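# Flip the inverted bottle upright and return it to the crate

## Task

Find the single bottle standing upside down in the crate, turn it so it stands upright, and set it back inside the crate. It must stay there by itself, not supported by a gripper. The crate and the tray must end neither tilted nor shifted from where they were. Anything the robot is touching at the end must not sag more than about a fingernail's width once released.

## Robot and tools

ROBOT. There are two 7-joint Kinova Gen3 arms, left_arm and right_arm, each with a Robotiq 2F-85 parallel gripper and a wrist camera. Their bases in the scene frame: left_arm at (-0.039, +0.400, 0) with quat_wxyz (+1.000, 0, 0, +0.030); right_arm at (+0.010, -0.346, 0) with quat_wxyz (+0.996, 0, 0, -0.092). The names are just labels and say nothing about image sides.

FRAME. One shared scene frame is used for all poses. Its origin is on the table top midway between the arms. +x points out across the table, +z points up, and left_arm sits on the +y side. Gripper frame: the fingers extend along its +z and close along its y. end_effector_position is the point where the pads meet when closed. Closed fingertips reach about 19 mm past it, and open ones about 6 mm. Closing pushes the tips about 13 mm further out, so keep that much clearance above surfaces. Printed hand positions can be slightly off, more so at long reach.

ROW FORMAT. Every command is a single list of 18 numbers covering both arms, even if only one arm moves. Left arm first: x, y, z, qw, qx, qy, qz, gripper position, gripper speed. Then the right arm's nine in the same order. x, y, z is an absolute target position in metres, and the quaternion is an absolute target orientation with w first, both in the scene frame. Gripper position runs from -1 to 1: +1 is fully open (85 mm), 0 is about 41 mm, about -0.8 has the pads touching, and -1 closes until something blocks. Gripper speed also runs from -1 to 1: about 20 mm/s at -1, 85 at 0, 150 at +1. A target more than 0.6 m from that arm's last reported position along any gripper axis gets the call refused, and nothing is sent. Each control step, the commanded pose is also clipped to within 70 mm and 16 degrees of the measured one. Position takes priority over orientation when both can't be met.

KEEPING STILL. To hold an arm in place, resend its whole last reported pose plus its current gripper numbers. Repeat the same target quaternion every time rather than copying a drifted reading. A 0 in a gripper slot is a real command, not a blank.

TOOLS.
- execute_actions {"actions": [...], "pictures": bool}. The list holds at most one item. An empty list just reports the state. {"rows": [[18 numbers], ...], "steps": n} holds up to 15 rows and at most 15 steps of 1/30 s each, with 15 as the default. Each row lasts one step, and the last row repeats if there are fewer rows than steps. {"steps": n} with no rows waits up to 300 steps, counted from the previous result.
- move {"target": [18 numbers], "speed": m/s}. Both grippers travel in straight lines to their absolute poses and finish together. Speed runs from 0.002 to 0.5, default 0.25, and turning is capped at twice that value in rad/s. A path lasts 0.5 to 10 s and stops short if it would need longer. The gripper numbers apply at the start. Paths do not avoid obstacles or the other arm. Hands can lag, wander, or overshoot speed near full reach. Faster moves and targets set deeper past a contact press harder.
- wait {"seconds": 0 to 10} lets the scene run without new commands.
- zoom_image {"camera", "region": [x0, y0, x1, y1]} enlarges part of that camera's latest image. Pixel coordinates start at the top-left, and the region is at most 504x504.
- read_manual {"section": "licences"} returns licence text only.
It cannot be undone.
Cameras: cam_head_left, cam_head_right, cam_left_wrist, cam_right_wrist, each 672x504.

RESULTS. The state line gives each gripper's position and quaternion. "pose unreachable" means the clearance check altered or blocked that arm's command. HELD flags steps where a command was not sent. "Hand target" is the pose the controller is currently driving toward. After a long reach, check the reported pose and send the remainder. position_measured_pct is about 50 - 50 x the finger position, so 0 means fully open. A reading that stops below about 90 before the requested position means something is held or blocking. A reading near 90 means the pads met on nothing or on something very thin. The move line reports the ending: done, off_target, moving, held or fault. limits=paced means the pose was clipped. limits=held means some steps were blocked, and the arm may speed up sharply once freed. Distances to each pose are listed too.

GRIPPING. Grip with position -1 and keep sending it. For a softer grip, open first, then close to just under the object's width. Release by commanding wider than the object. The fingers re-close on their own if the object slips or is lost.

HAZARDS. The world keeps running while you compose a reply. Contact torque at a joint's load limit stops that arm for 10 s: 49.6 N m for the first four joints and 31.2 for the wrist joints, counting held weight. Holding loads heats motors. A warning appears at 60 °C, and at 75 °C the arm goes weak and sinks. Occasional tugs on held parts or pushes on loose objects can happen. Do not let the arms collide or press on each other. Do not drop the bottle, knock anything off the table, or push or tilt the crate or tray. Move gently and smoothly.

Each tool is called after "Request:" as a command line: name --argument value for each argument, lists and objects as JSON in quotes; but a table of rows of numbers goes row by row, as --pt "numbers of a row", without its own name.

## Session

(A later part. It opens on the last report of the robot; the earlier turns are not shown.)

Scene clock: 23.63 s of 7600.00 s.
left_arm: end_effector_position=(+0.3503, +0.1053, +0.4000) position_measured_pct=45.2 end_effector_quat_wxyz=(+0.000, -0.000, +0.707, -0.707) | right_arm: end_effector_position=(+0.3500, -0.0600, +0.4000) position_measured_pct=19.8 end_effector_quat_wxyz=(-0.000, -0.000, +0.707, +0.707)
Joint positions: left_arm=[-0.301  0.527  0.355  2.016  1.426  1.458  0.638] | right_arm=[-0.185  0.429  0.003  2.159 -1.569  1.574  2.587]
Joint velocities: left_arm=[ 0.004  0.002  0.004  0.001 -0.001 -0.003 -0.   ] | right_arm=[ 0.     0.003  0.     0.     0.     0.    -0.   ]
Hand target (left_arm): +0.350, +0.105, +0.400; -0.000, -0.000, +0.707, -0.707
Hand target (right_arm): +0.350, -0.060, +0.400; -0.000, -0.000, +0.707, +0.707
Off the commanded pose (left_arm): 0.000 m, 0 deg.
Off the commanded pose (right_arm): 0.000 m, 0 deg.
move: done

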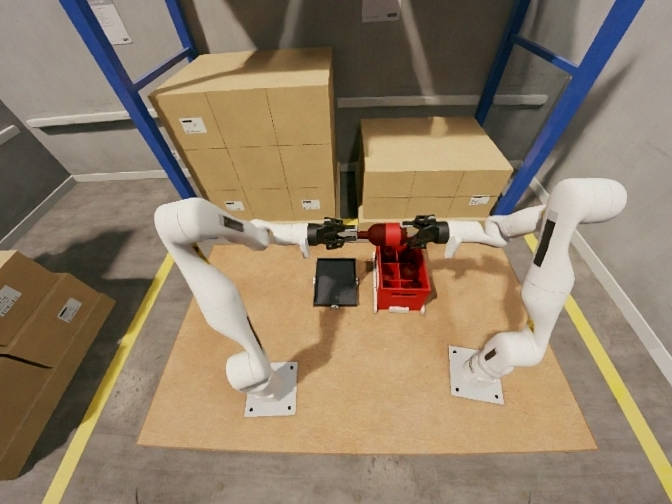

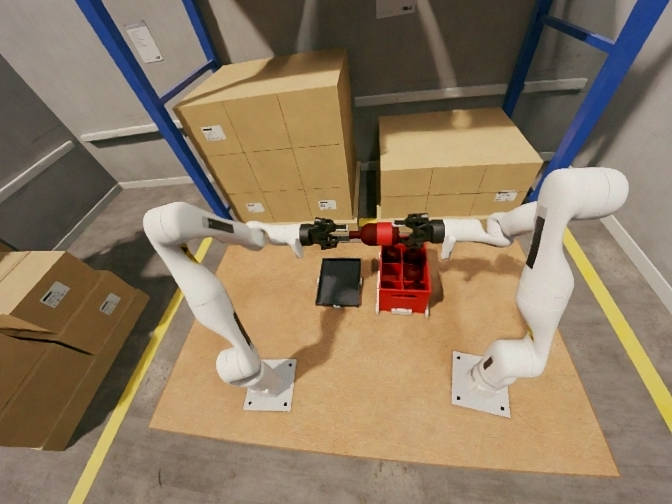

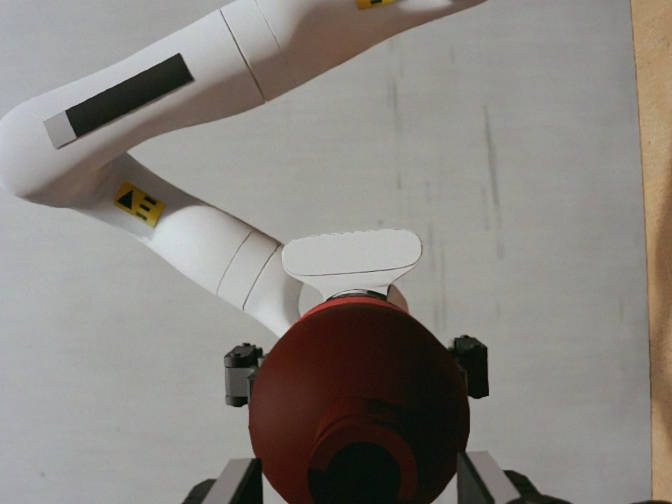

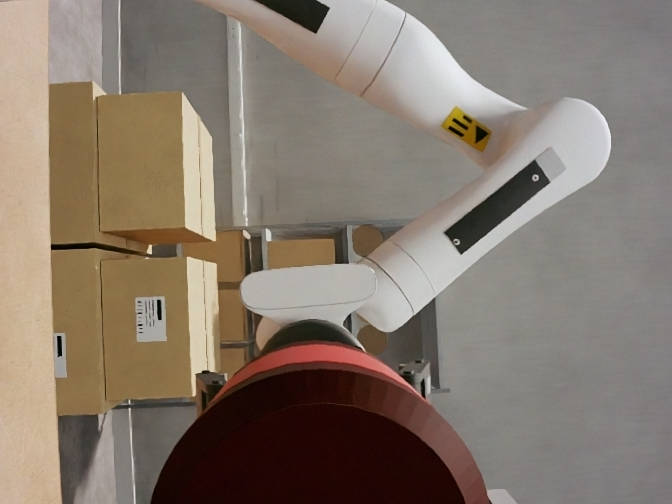

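Request:
move --target '[0.347,0.0735,0.3995,0,0,0.707,-0.707,0.1,0,0.35,-0.06,0.4,0,0,0.707,0.707,-1,-0.6]' --speed 0.05

Request:
move --target '[0.347,0.0735,0.3995,0,0,0.707,-0.707,-1,-0.6,0.35,-0.06,0.4,0,0,0.707,0.707,-1,-0.6]'

Scene clock: 25.37 s of 7600.00 s.
left_arm: end_effector_position=(+0.3472, +0.0737, +0.3995) position_measured_pct=45.2 end_effector_quat_wxyz=(+0.000, -0.000, +0.707, -0.707) | right_arm: end_effector_position=(+0.3499, -0.0599, +0.4000) position_measured_pct=19.8 end_effector_quat_wxyz=(-0.000, -0.000, +0.707, +0.707)
Joint positions: left_arm=[-0.238  0.527  0.38   2.027  1.489  1.398  0.623] | right_arm=[-0.185  0.429  0.003  2.159 -1.569  1.573  2.587]
Joint velocities: left_arm=[ 0.003  0.001  0.003  0.    -0.001 -0.003  0.   ] | right_arm=[ 0.001  0.003  0.002  0.     0.001  0.002 -0.   ]
Hand target (left_arm): +0.347, +0.073, +0.399; -0.000, -0.000, +0.707, -0.707
Hand target (right_arm): +0.350, -0.060, +0.400; +0.000, +0.000, +0.707, +0.707
Off the commanded pose (left_arm): 0.000 m, 0 deg.
Off the commanded pose (right_arm): 0.000 m, 0 deg.
move: done

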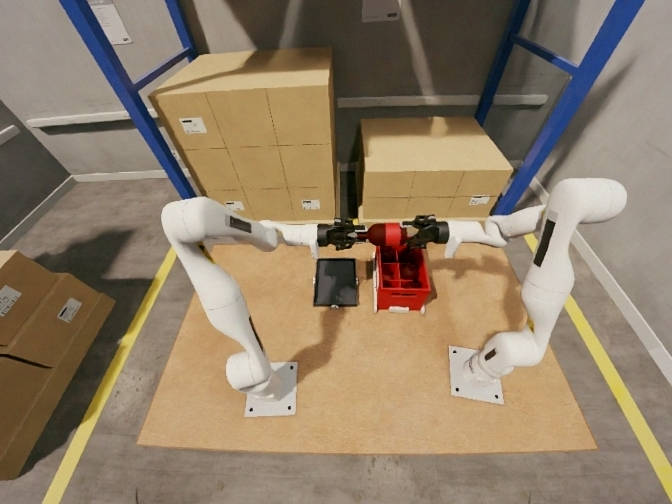

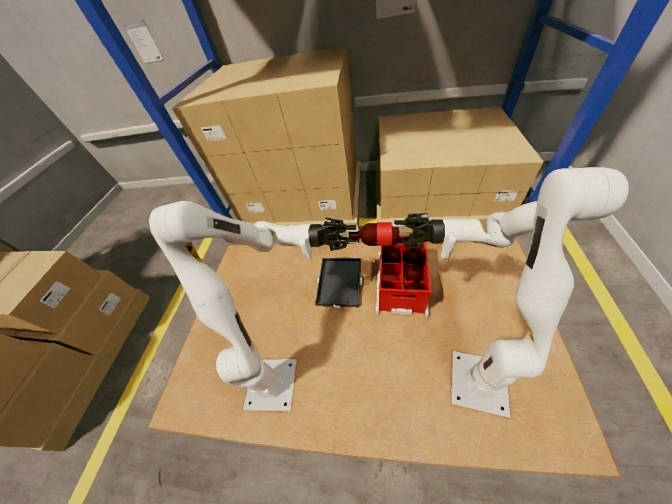

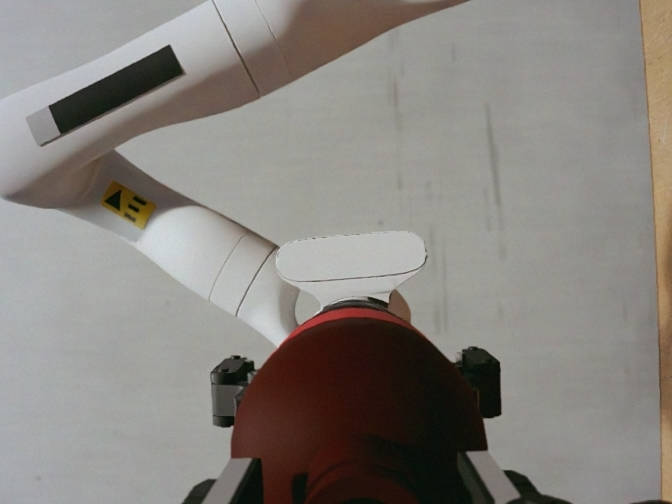

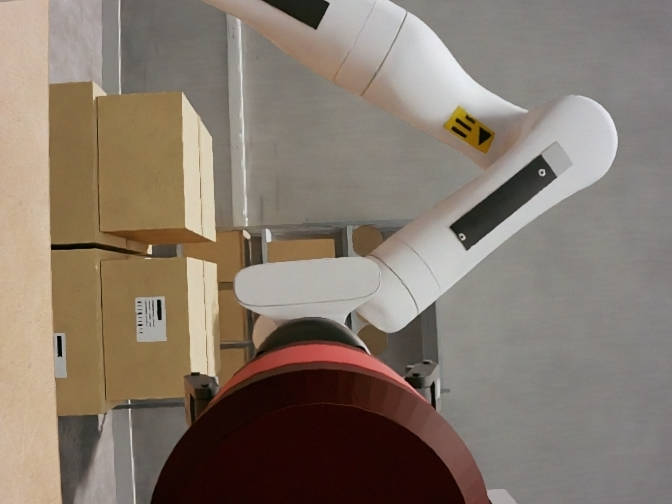

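Scene clock: 26.23 s of 7600.00 s.
left_arm: end_effector_position=(+0.3472, +0.0737, +0.3995) position_measured_pct=68.3 end_effector_quat_wxyz=(+0.000, -0.000, +0.707, -0.707) | right_arm: end_effector_position=(+0.3502, -0.0602, +0.4001) position_measured_pct=19.8 end_effector_quat_wxyz=(+0.000, +0.000, +0.707, +0.707)
Joint positions: left_arm=[-0.238  0.527  0.379  2.028  1.489  1.398  0.622] | right_arm=[-0.185  0.429  0.004  2.159 -1.569  1.574  2.587]
Joint velocities: left_arm=[ 0.     0.    -0.001  0.    -0.     0.    -0.002] | right_arm=[-0.001  0.001  0.    -0.001  0.    -0.001  0.   ]
Hand target (left_arm): +0.347, +0.073, +0.400; -0.000, -0.000, +0.707, -0.707
Hand target (right_arm): +0.350, -0.060, +0.400; -0.000, -0.000, +0.707, +0.707
Off the commanded pose (left_arm): 0.000 m, 0 deg.
Off the commanded pose (right_arm): 0.000 m, 0 deg.
move: done

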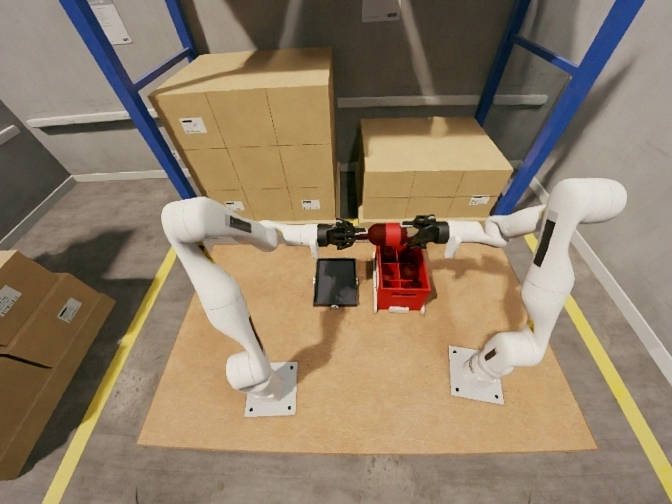

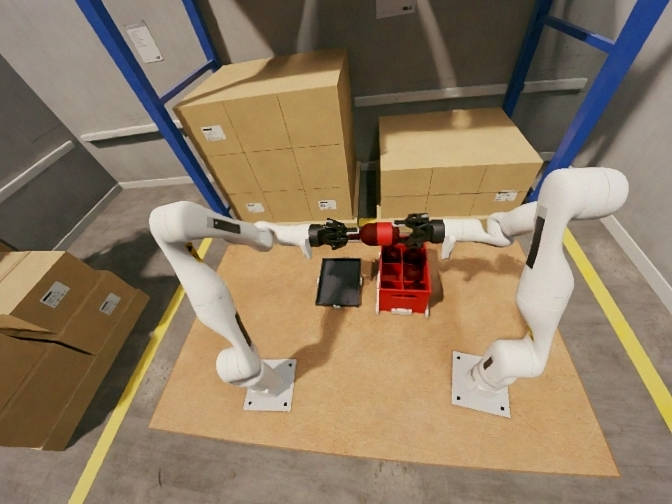

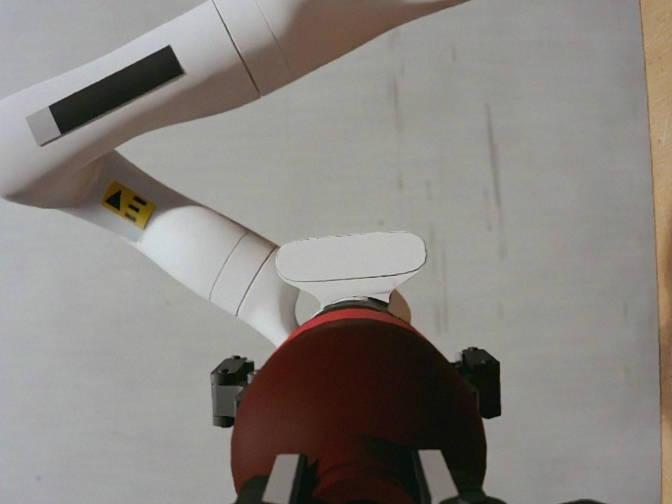

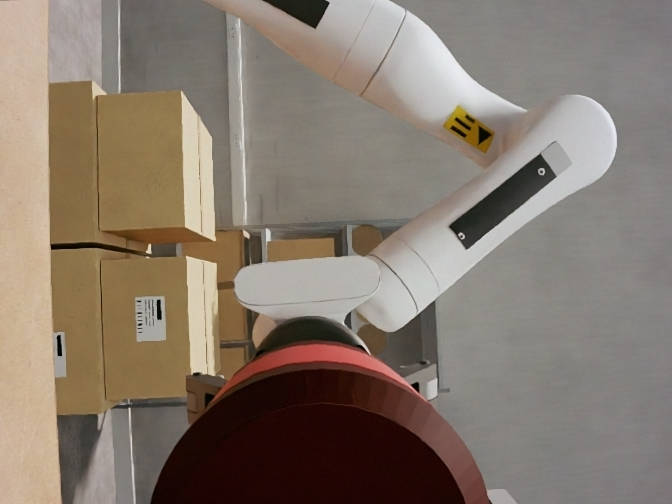

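Request:
move --target '[0.347,0.0735,0.3995,0,0,0.707,-0.707,-1,-0.6,0.35,-0.06,0.4,0,0,0.707,0.707,1,0]'

Request:
move --target '[0.347,0.0735,0.3995,0,0,0.707,-0.707,-1,-0.6,0.35,-0.2,0.4,0,0,0.707,0.707,1,0]'

Request:
move --target '[0.321,-0.060,0.345,0,0.423,0.906,0,-1,-0.6,0.3,-0.4,0.35,0,0,1,0,1,0]' --speed 0.3

Scene clock: 28.10 s of 7600.00 s.
left_arm: end_effector_position=(+0.3470, +0.0735, +0.3995) position_measured_pct=68.3 end_effector_quat_wxyz=(-0.000, -0.000, +0.707, -0.707) | right_arm: end_effector_position=(+0.3500, -0.0600, +0.4000) position_measured_pct=0.0 end_effector_quat_wxyz=(+0.000, -0.000, +0.707, +0.707)
Joint positions: left_arm=[-0.238  0.527  0.38   2.028  1.489  1.398  0.623] | right_arm=[-0.185  0.429  0.004  2.159 -1.569  1.574  2.587]
Joint velocities: left_arm=[-0.    -0.    -0.002 -0.    -0.    -0.    -0.   ] | right_arm=[ 0.001 -0.    -0.002 -0.    -0.001  0.     0.   ]
Hand target (left_arm): +0.347, +0.073, +0.400; -0.000, -0.000, +0.707, -0.707
Hand target (right_arm): +0.350, -0.060, +0.400; -0.000, +0.000, +0.707, +0.707
Off the commanded pose (left_arm): 0.000 m, 0 deg.
Off the commanded pose (right_arm): 0.000 m, 0 deg.
move: done

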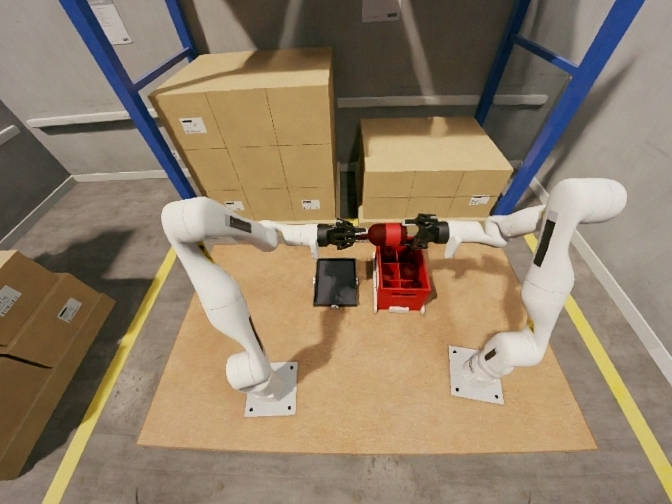

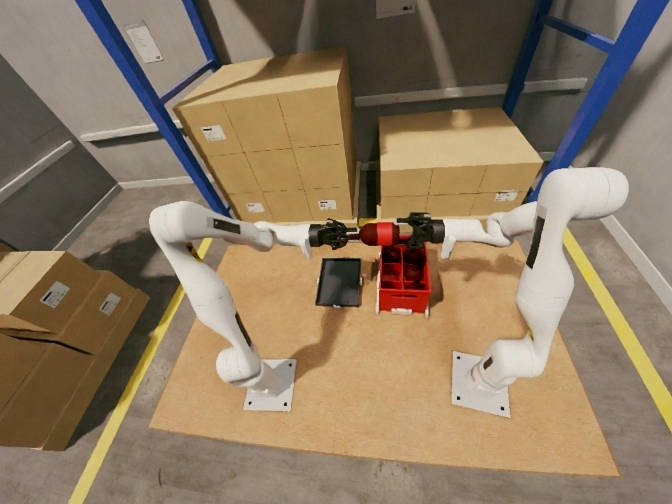

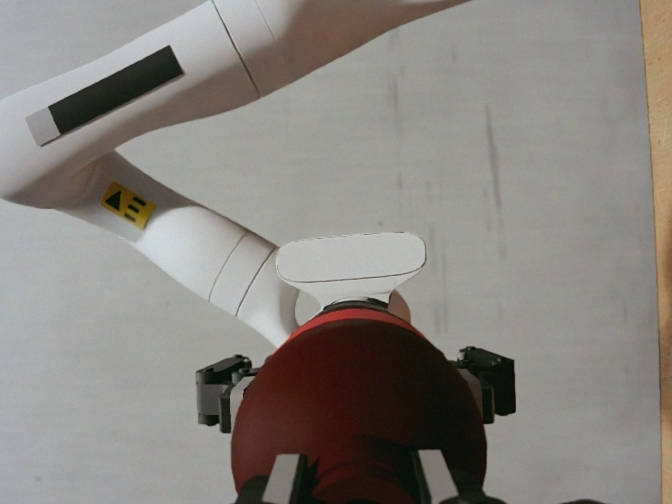

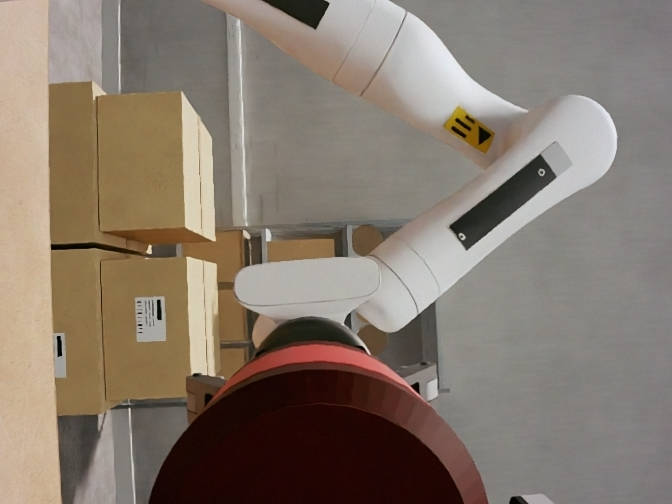

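Scene clock: 29.13 s of 7600.00 s.
left_arm: end_effector_position=(+0.3470, +0.0735, +0.3995) position_measured_pct=68.3 end_effector_quat_wxyz=(+0.000, -0.000, +0.707, -0.707) | right_arm: end_effector_position=(+0.3494, -0.2001, +0.4000) position_measured_pct=0.0 end_effector_quat_wxyz=(-0.000, +0.000, +0.707, +0.707)
Joint positions: left_arm=[-0.238  0.527  0.38   2.028  1.489  1.398  0.623] | right_arm=[ 0.101  0.488  0.139  2.047 -1.263  1.851  2.588]
Joint velocities: left_arm=[-0.    -0.    -0.002  0.     0.     0.001  0.   ] | right_arm=[ 0.002  0.002  0.005 -0.    -0.     0.002 -0.   ]
Hand target (left_arm): +0.347, +0.073, +0.400; +0.000, +0.000, +0.707, -0.707
Hand target (right_arm): +0.349, -0.200, +0.400; -0.000, +0.000, +0.707, +0.707
Off the commanded pose (left_arm): 0.000 m, 0 deg.
Off the commanded pose (right_arm): 0.001 m, 0 deg.
move: done

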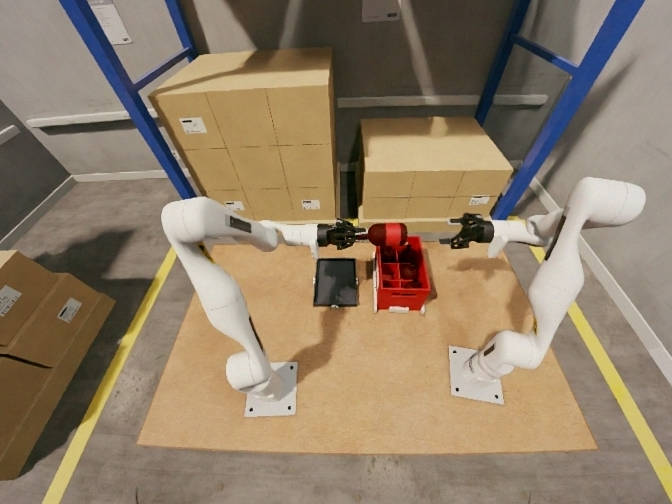

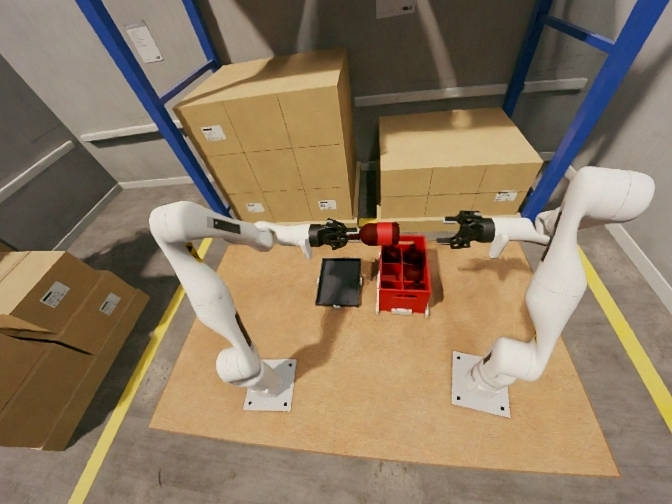

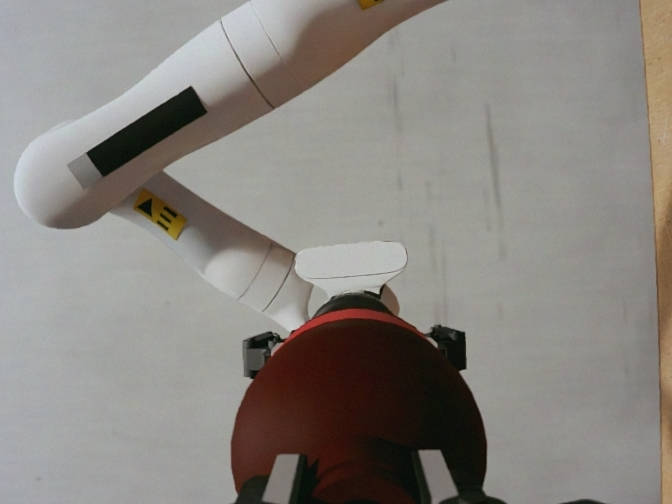

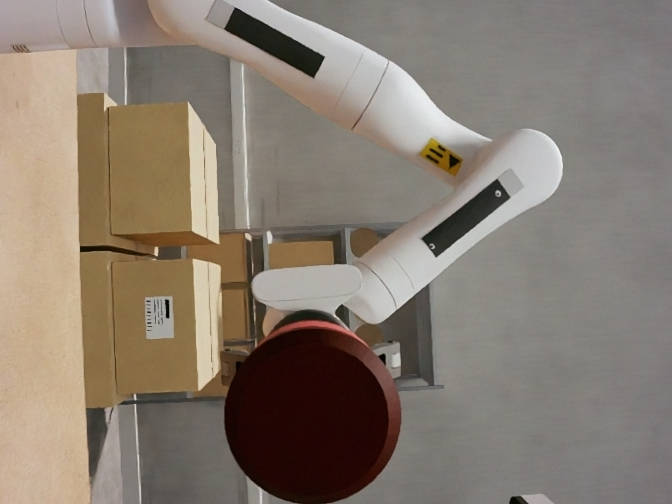

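Scene clock: 32.50 s of 7600.00 s.
left_arm: end_effector_position=(+0.3198, -0.0603, +0.3454) position_measured_pct=68.3 end_effector_quat_wxyz=(+0.000, +0.424, +0.905, -0.000) | right_arm: end_effector_position=(+0.2995, -0.4003, +0.3499) position_measured_pct=0.0 end_effector_quat_wxyz=(-0.003, +0.000, +1.000, -0.002)
Joint positions: left_arm=[ 0.86   0.711  0.192  0.704 -0.127  1.734  1.62 ] | right_arm=[-0.2   -0.042  0.106  1.753  0.009  1.436  1.659]
Joint velocities: left_arm=[ 0.01   0.011  0.005 -0.006 -0.002  0.001  0.001] | right_arm=[-0.    -0.001 -0.002  0.     0.    -0.001 -0.001]
Hand target (left_arm): +0.319, -0.061, +0.345; +0.000, +0.425, +0.905, +0.000
Hand target (right_arm): +0.299, -0.400, +0.350; -0.003, +0.000, +1.000, -0.002
Off the commanded pose (left_arm): 0.001 m, 0 deg.
Off the commanded pose (right_arm): 0.001 m, 0 deg.
move: done

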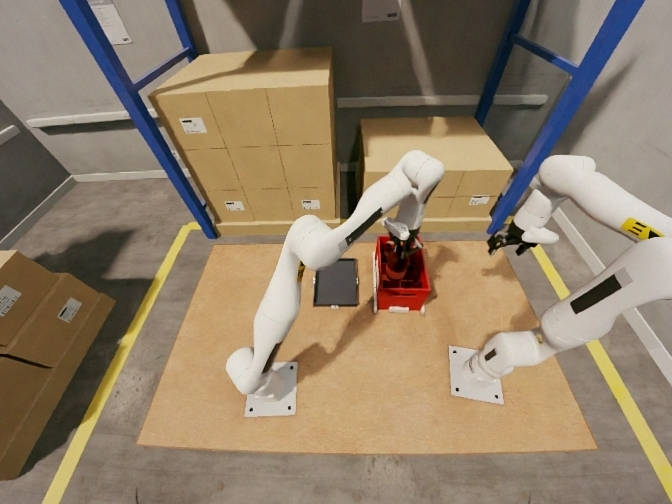

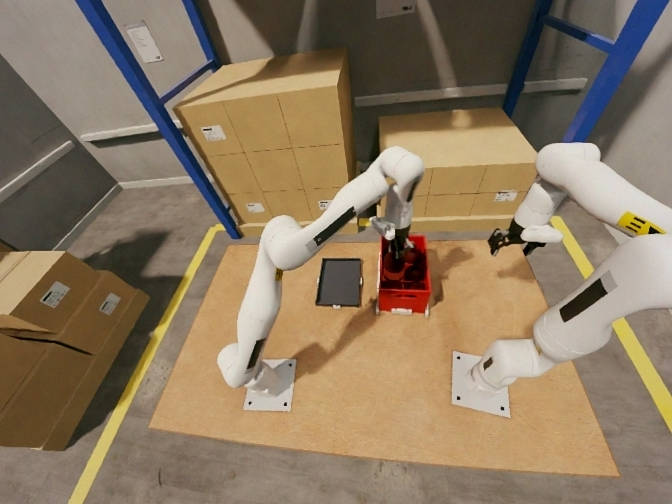

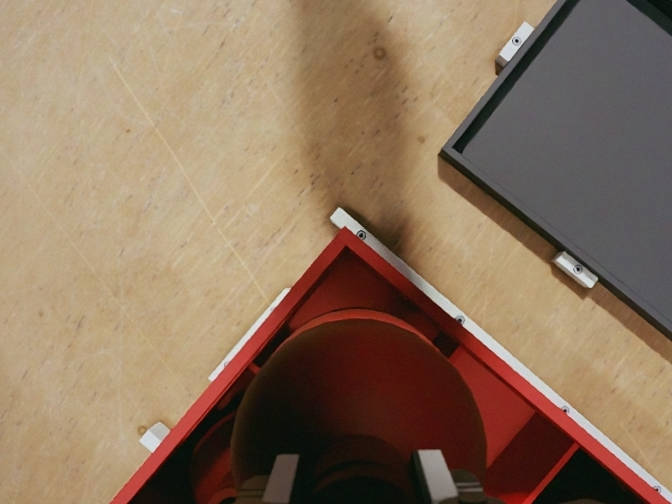

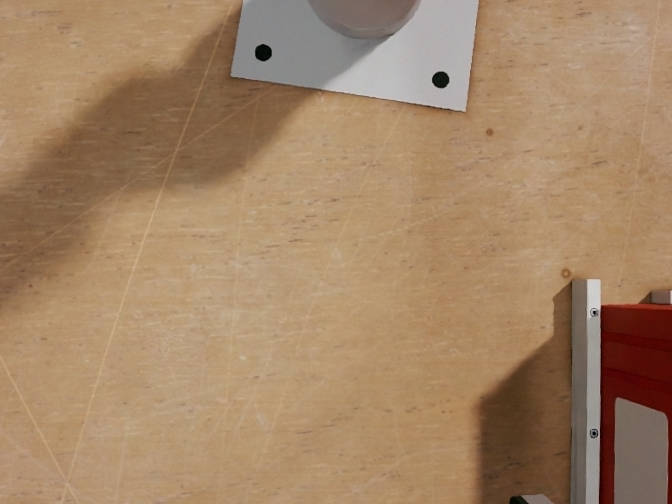

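Matches the earlier view.

Request:
move --target '[0.3195,-0.060,0.17,0,0.423,0.906,0,-1,-0.6,0.3,-0.4,0.35,0,0,1,0,1,0]' --speed 0.06

Request:
move --target '[0.3195,-0.060,0.150,0,0.423,0.906,0,-1,-0.6,0.3,-0.4,0.35,0,0,1,0,1,0]' --speed 0.015

Scene clock: 36.53 s of 7600.00 s.
left_arm: end_effector_position=(+0.3196, -0.0596, +0.1700) position_measured_pct=68.3 end_effector_quat_wxyz=(-0.000, +0.422, +0.906, +0.000) | right_arm: end_effector_position=(+0.3000, -0.4000, +0.3500) position_measured_pct=0.0 end_effector_quat_wxyz=(+0.000, -0.000, +1.000, -0.000)
Joint positions: left_arm=[ 0.842  0.76   0.17   1.178 -0.125  1.214  1.648] | right_arm=[-0.199 -0.045  0.108  1.755  0.005  1.431  1.664]
Joint velocities: left_arm=[ 0.     0.001  0.001  0.    -0.    -0.    -0.   ] | right_arm=[-0.001  0.001 -0.001 -0.001 -0.001 -0.    -0.   ]
Hand target (left_arm): +0.320, -0.060, +0.170; +0.000, +0.422, +0.906, +0.000
Hand target (right_arm): +0.300, -0.400, +0.350; +0.000, -0.000, +1.000, -0.000
Off the commanded pose (left_arm): 0.000 m, 0 deg.
Off the commanded pose (right_arm): 0.000 m, 0 deg.
move: done

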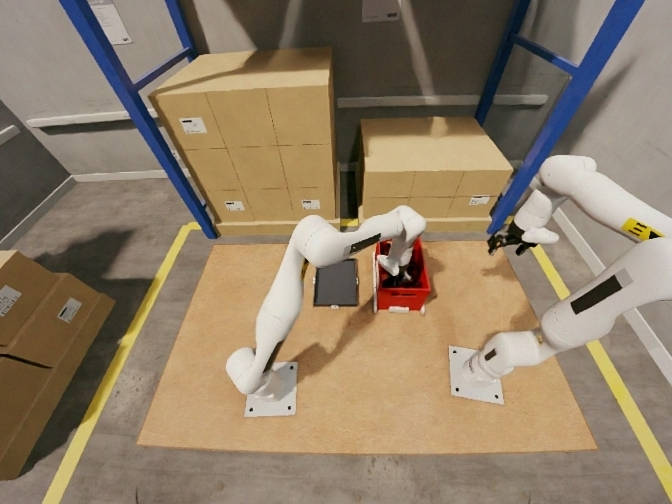

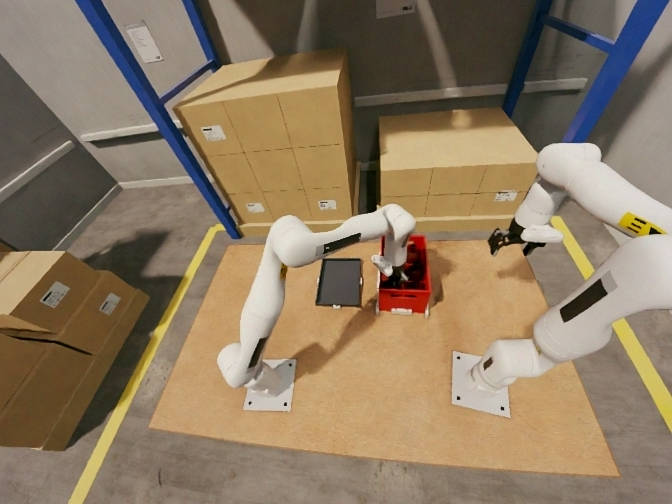

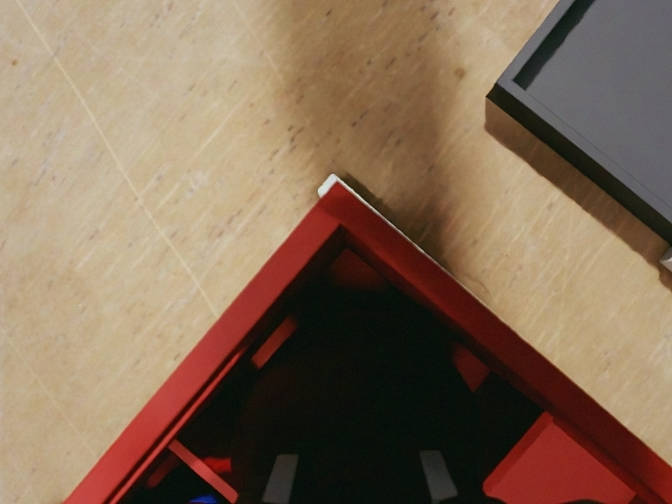

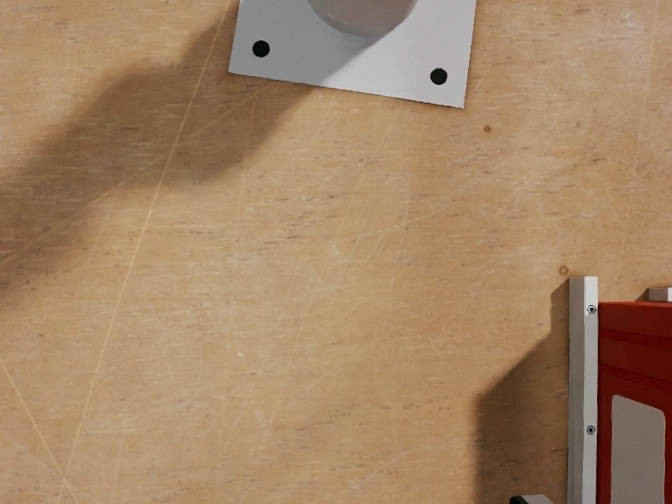

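Scene clock: 38.10 s of 7600.00 s.
left_arm: end_effector_position=(+0.3197, -0.0601, +0.1504) position_measured_pct=68.3 end_effector_quat_wxyz=(+0.000, +0.423, +0.906, -0.000) | right_arm: end_effector_position=(+0.3000, -0.4000, +0.3500) position_measured_pct=0.0 end_effector_quat_wxyz=(+0.000, +0.000, +1.000, -0.000)
Joint positions: left_arm=[ 0.843  0.779  0.167  1.207 -0.128  1.165  1.65 ] | right_arm=[-0.199 -0.045  0.108  1.755  0.005  1.431  1.664]
Joint velocities: left_arm=[ 0.    -0.    -0.    -0.    -0.    -0.001  0.001] | right_arm=[-0.     0.001  0.    -0.     0.     0.     0.   ]
Hand target (left_arm): +0.320, -0.060, +0.150; +0.000, +0.423, +0.906, +0.000
Hand target (right_arm): +0.300, -0.400, +0.350; -0.000, +0.000, +1.000, +0.000
Off the commanded pose (left_arm): 0.000 m, 0 deg.
Off the commanded pose (right_arm): 0.000 m, 0 deg.
move: done

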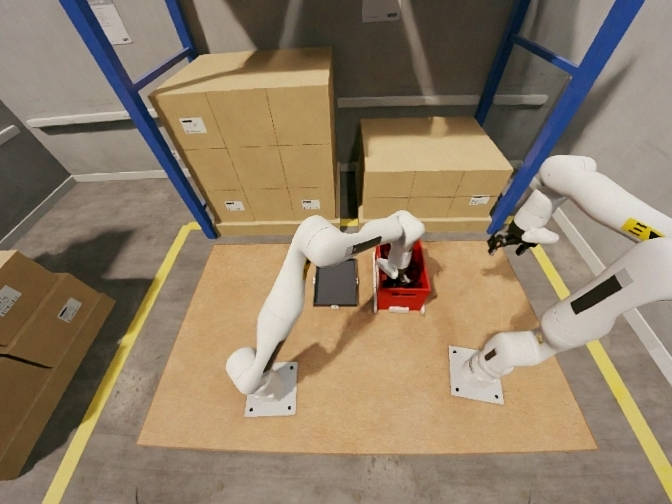

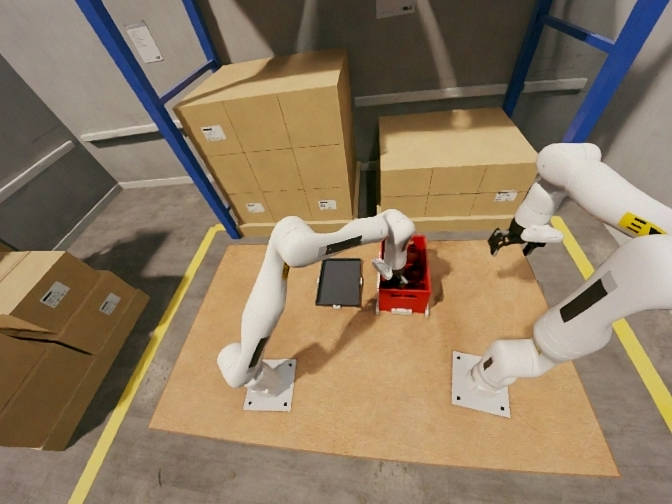

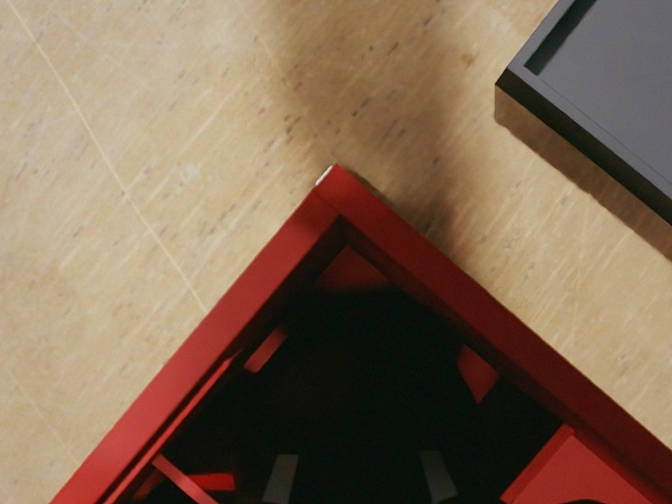

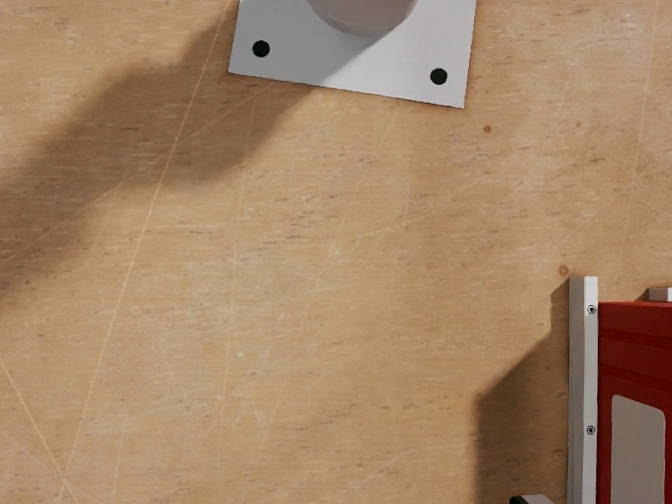

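Request:
move --target '[0.3195,-0.060,0.150,0,0.423,0.906,0,0,-0.5,0.3,-0.4,0.35,0,0,1,0,1,0]'

Request:
move --target '[0.3195,-0.060,0.26,0,0.423,0.906,0,0,-0.5,0.3,-0.4,0.35,0,0,1,0,1,0]' --speed 0.15

Scene clock: 39.60 s of 7600.00 s.
left_arm: end_effector_position=(+0.3195, -0.0600, +0.1500) position_measured_pct=50.0 end_effector_quat_wxyz=(+0.000, +0.423, +0.906, +0.000) | right_arm: end_effector_position=(+0.3000, -0.4000, +0.3500) position_measured_pct=0.0 end_effector_quat_wxyz=(+0.000, +0.000, +1.000, -0.000)
Joint positions: left_arm=[ 0.843  0.78   0.167  1.207 -0.128  1.165  1.65 ] | right_arm=[-0.199 -0.045  0.108  1.755  0.005  1.431  1.664]
Joint velocities: left_arm=[-0.     0.     0.001 -0.    -0.     0.001 -0.   ] | right_arm=[-0.     0.001  0.001  0.001 -0.    -0.     0.   ]
Hand target (left_arm): +0.319, -0.060, +0.150; +0.000, +0.423, +0.906, +0.000
Hand target (right_arm): +0.300, -0.400, +0.350; +0.000, +0.000, +1.000, -0.000
Off the commanded pose (left_arm): 0.000 m, 0 deg.
Off the commanded pose (right_arm): 0.000 m, 0 deg.
move: done

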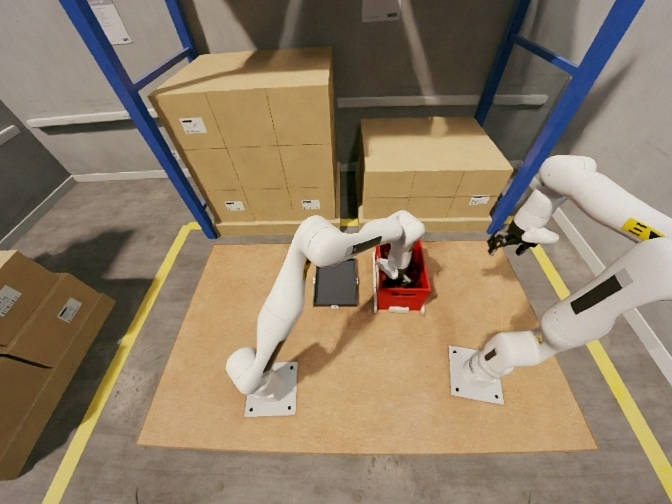

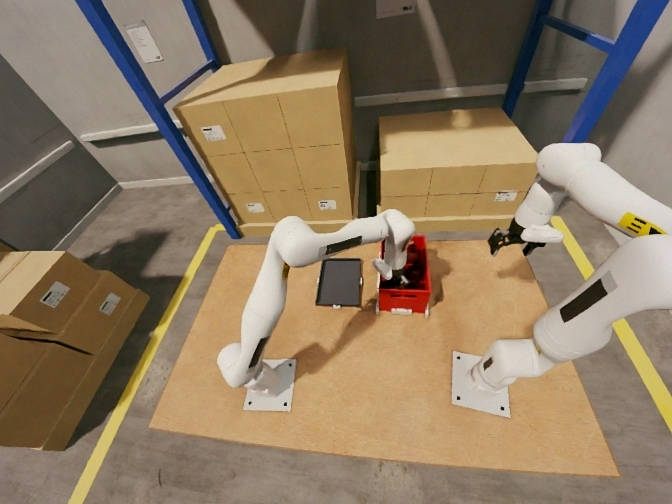

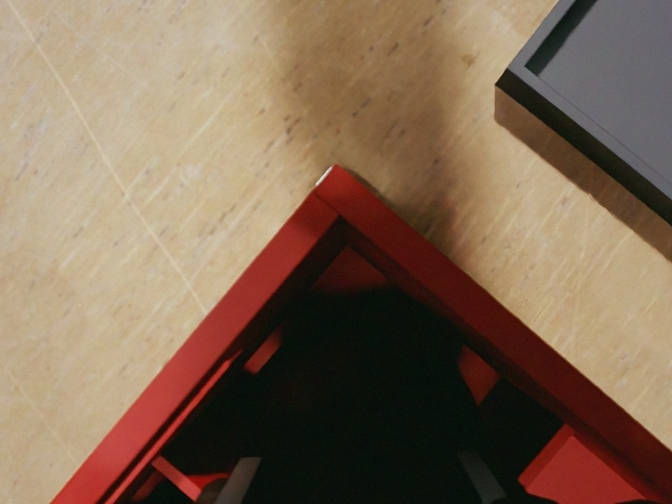

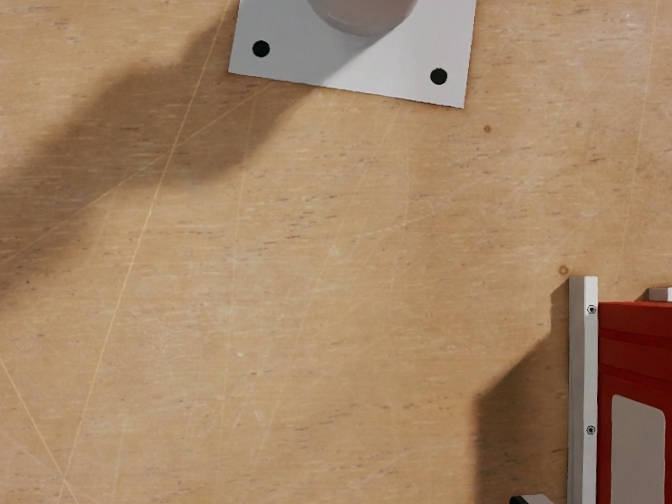

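Scene clock: 40.67 s of 7600.00 s.
left_arm: end_effector_position=(+0.3194, -0.0602, +0.2601) position_measured_pct=50.0 end_effector_quat_wxyz=(+0.000, +0.423, +0.906, -0.000) | right_arm: end_effector_position=(+0.3000, -0.4000, +0.3500) position_measured_pct=0.0 end_effector_quat_wxyz=(+0.000, +0.000, +1.000, -0.000)
Joint positions: left_arm=[ 0.845  0.704  0.183  0.99  -0.119  1.457  1.635] | right_arm=[-0.199 -0.045  0.108  1.755  0.005  1.431  1.664]
Joint velocities: left_arm=[ 0.     0.002  0.003 -0.001 -0.     0.001  0.   ] | right_arm=[ 0.    -0.001 -0.    -0.     0.    -0.001 -0.   ]
Hand target (left_arm): +0.319, -0.060, +0.260; -0.000, +0.423, +0.906, -0.000
Hand target (right_arm): +0.300, -0.400, +0.350; -0.000, +0.000, +1.000, -0.000
Off the commanded pose (left_arm): 0.000 m, 0 deg.
Off the commanded pose (right_arm): 0.000 m, 0 deg.
move: done

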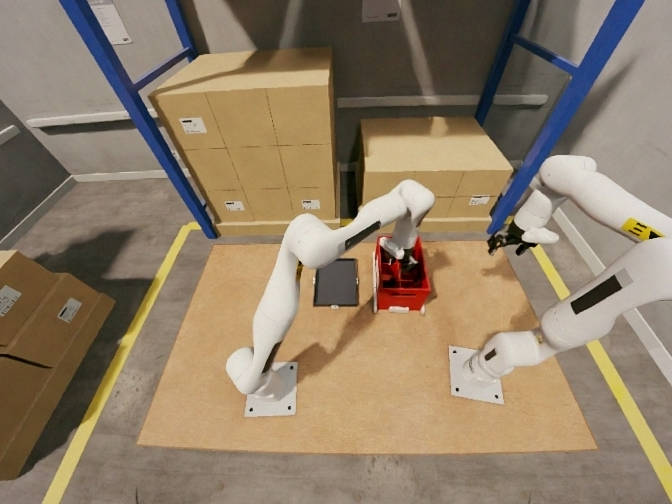

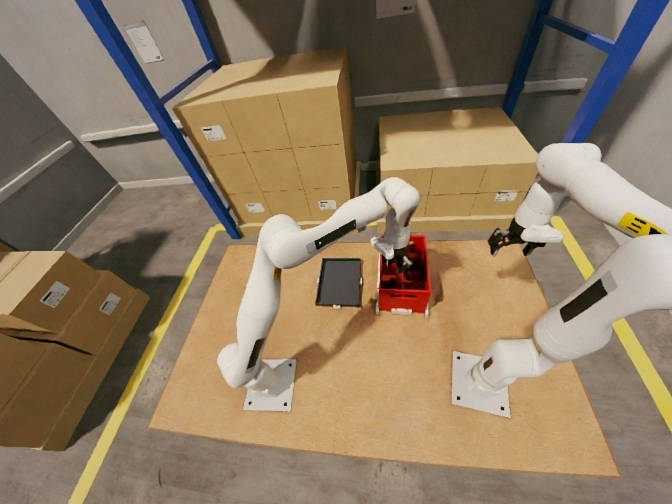

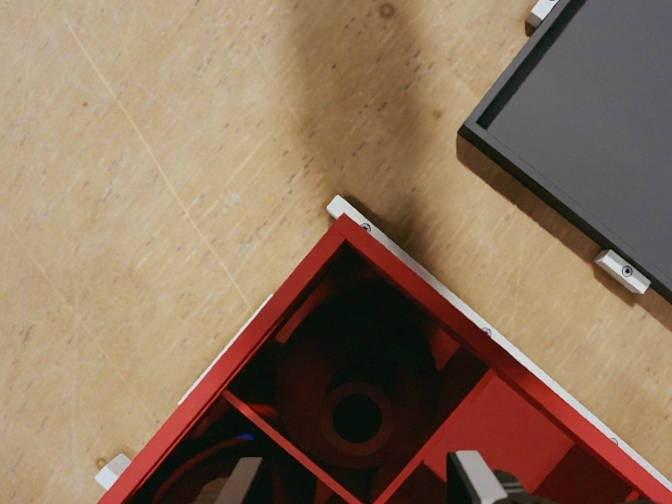

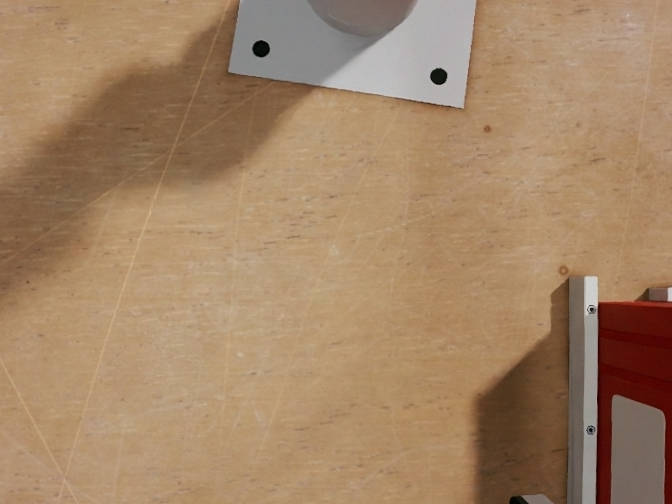

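Request:
finished_scene --scene 2

The scene is finished: the task was done.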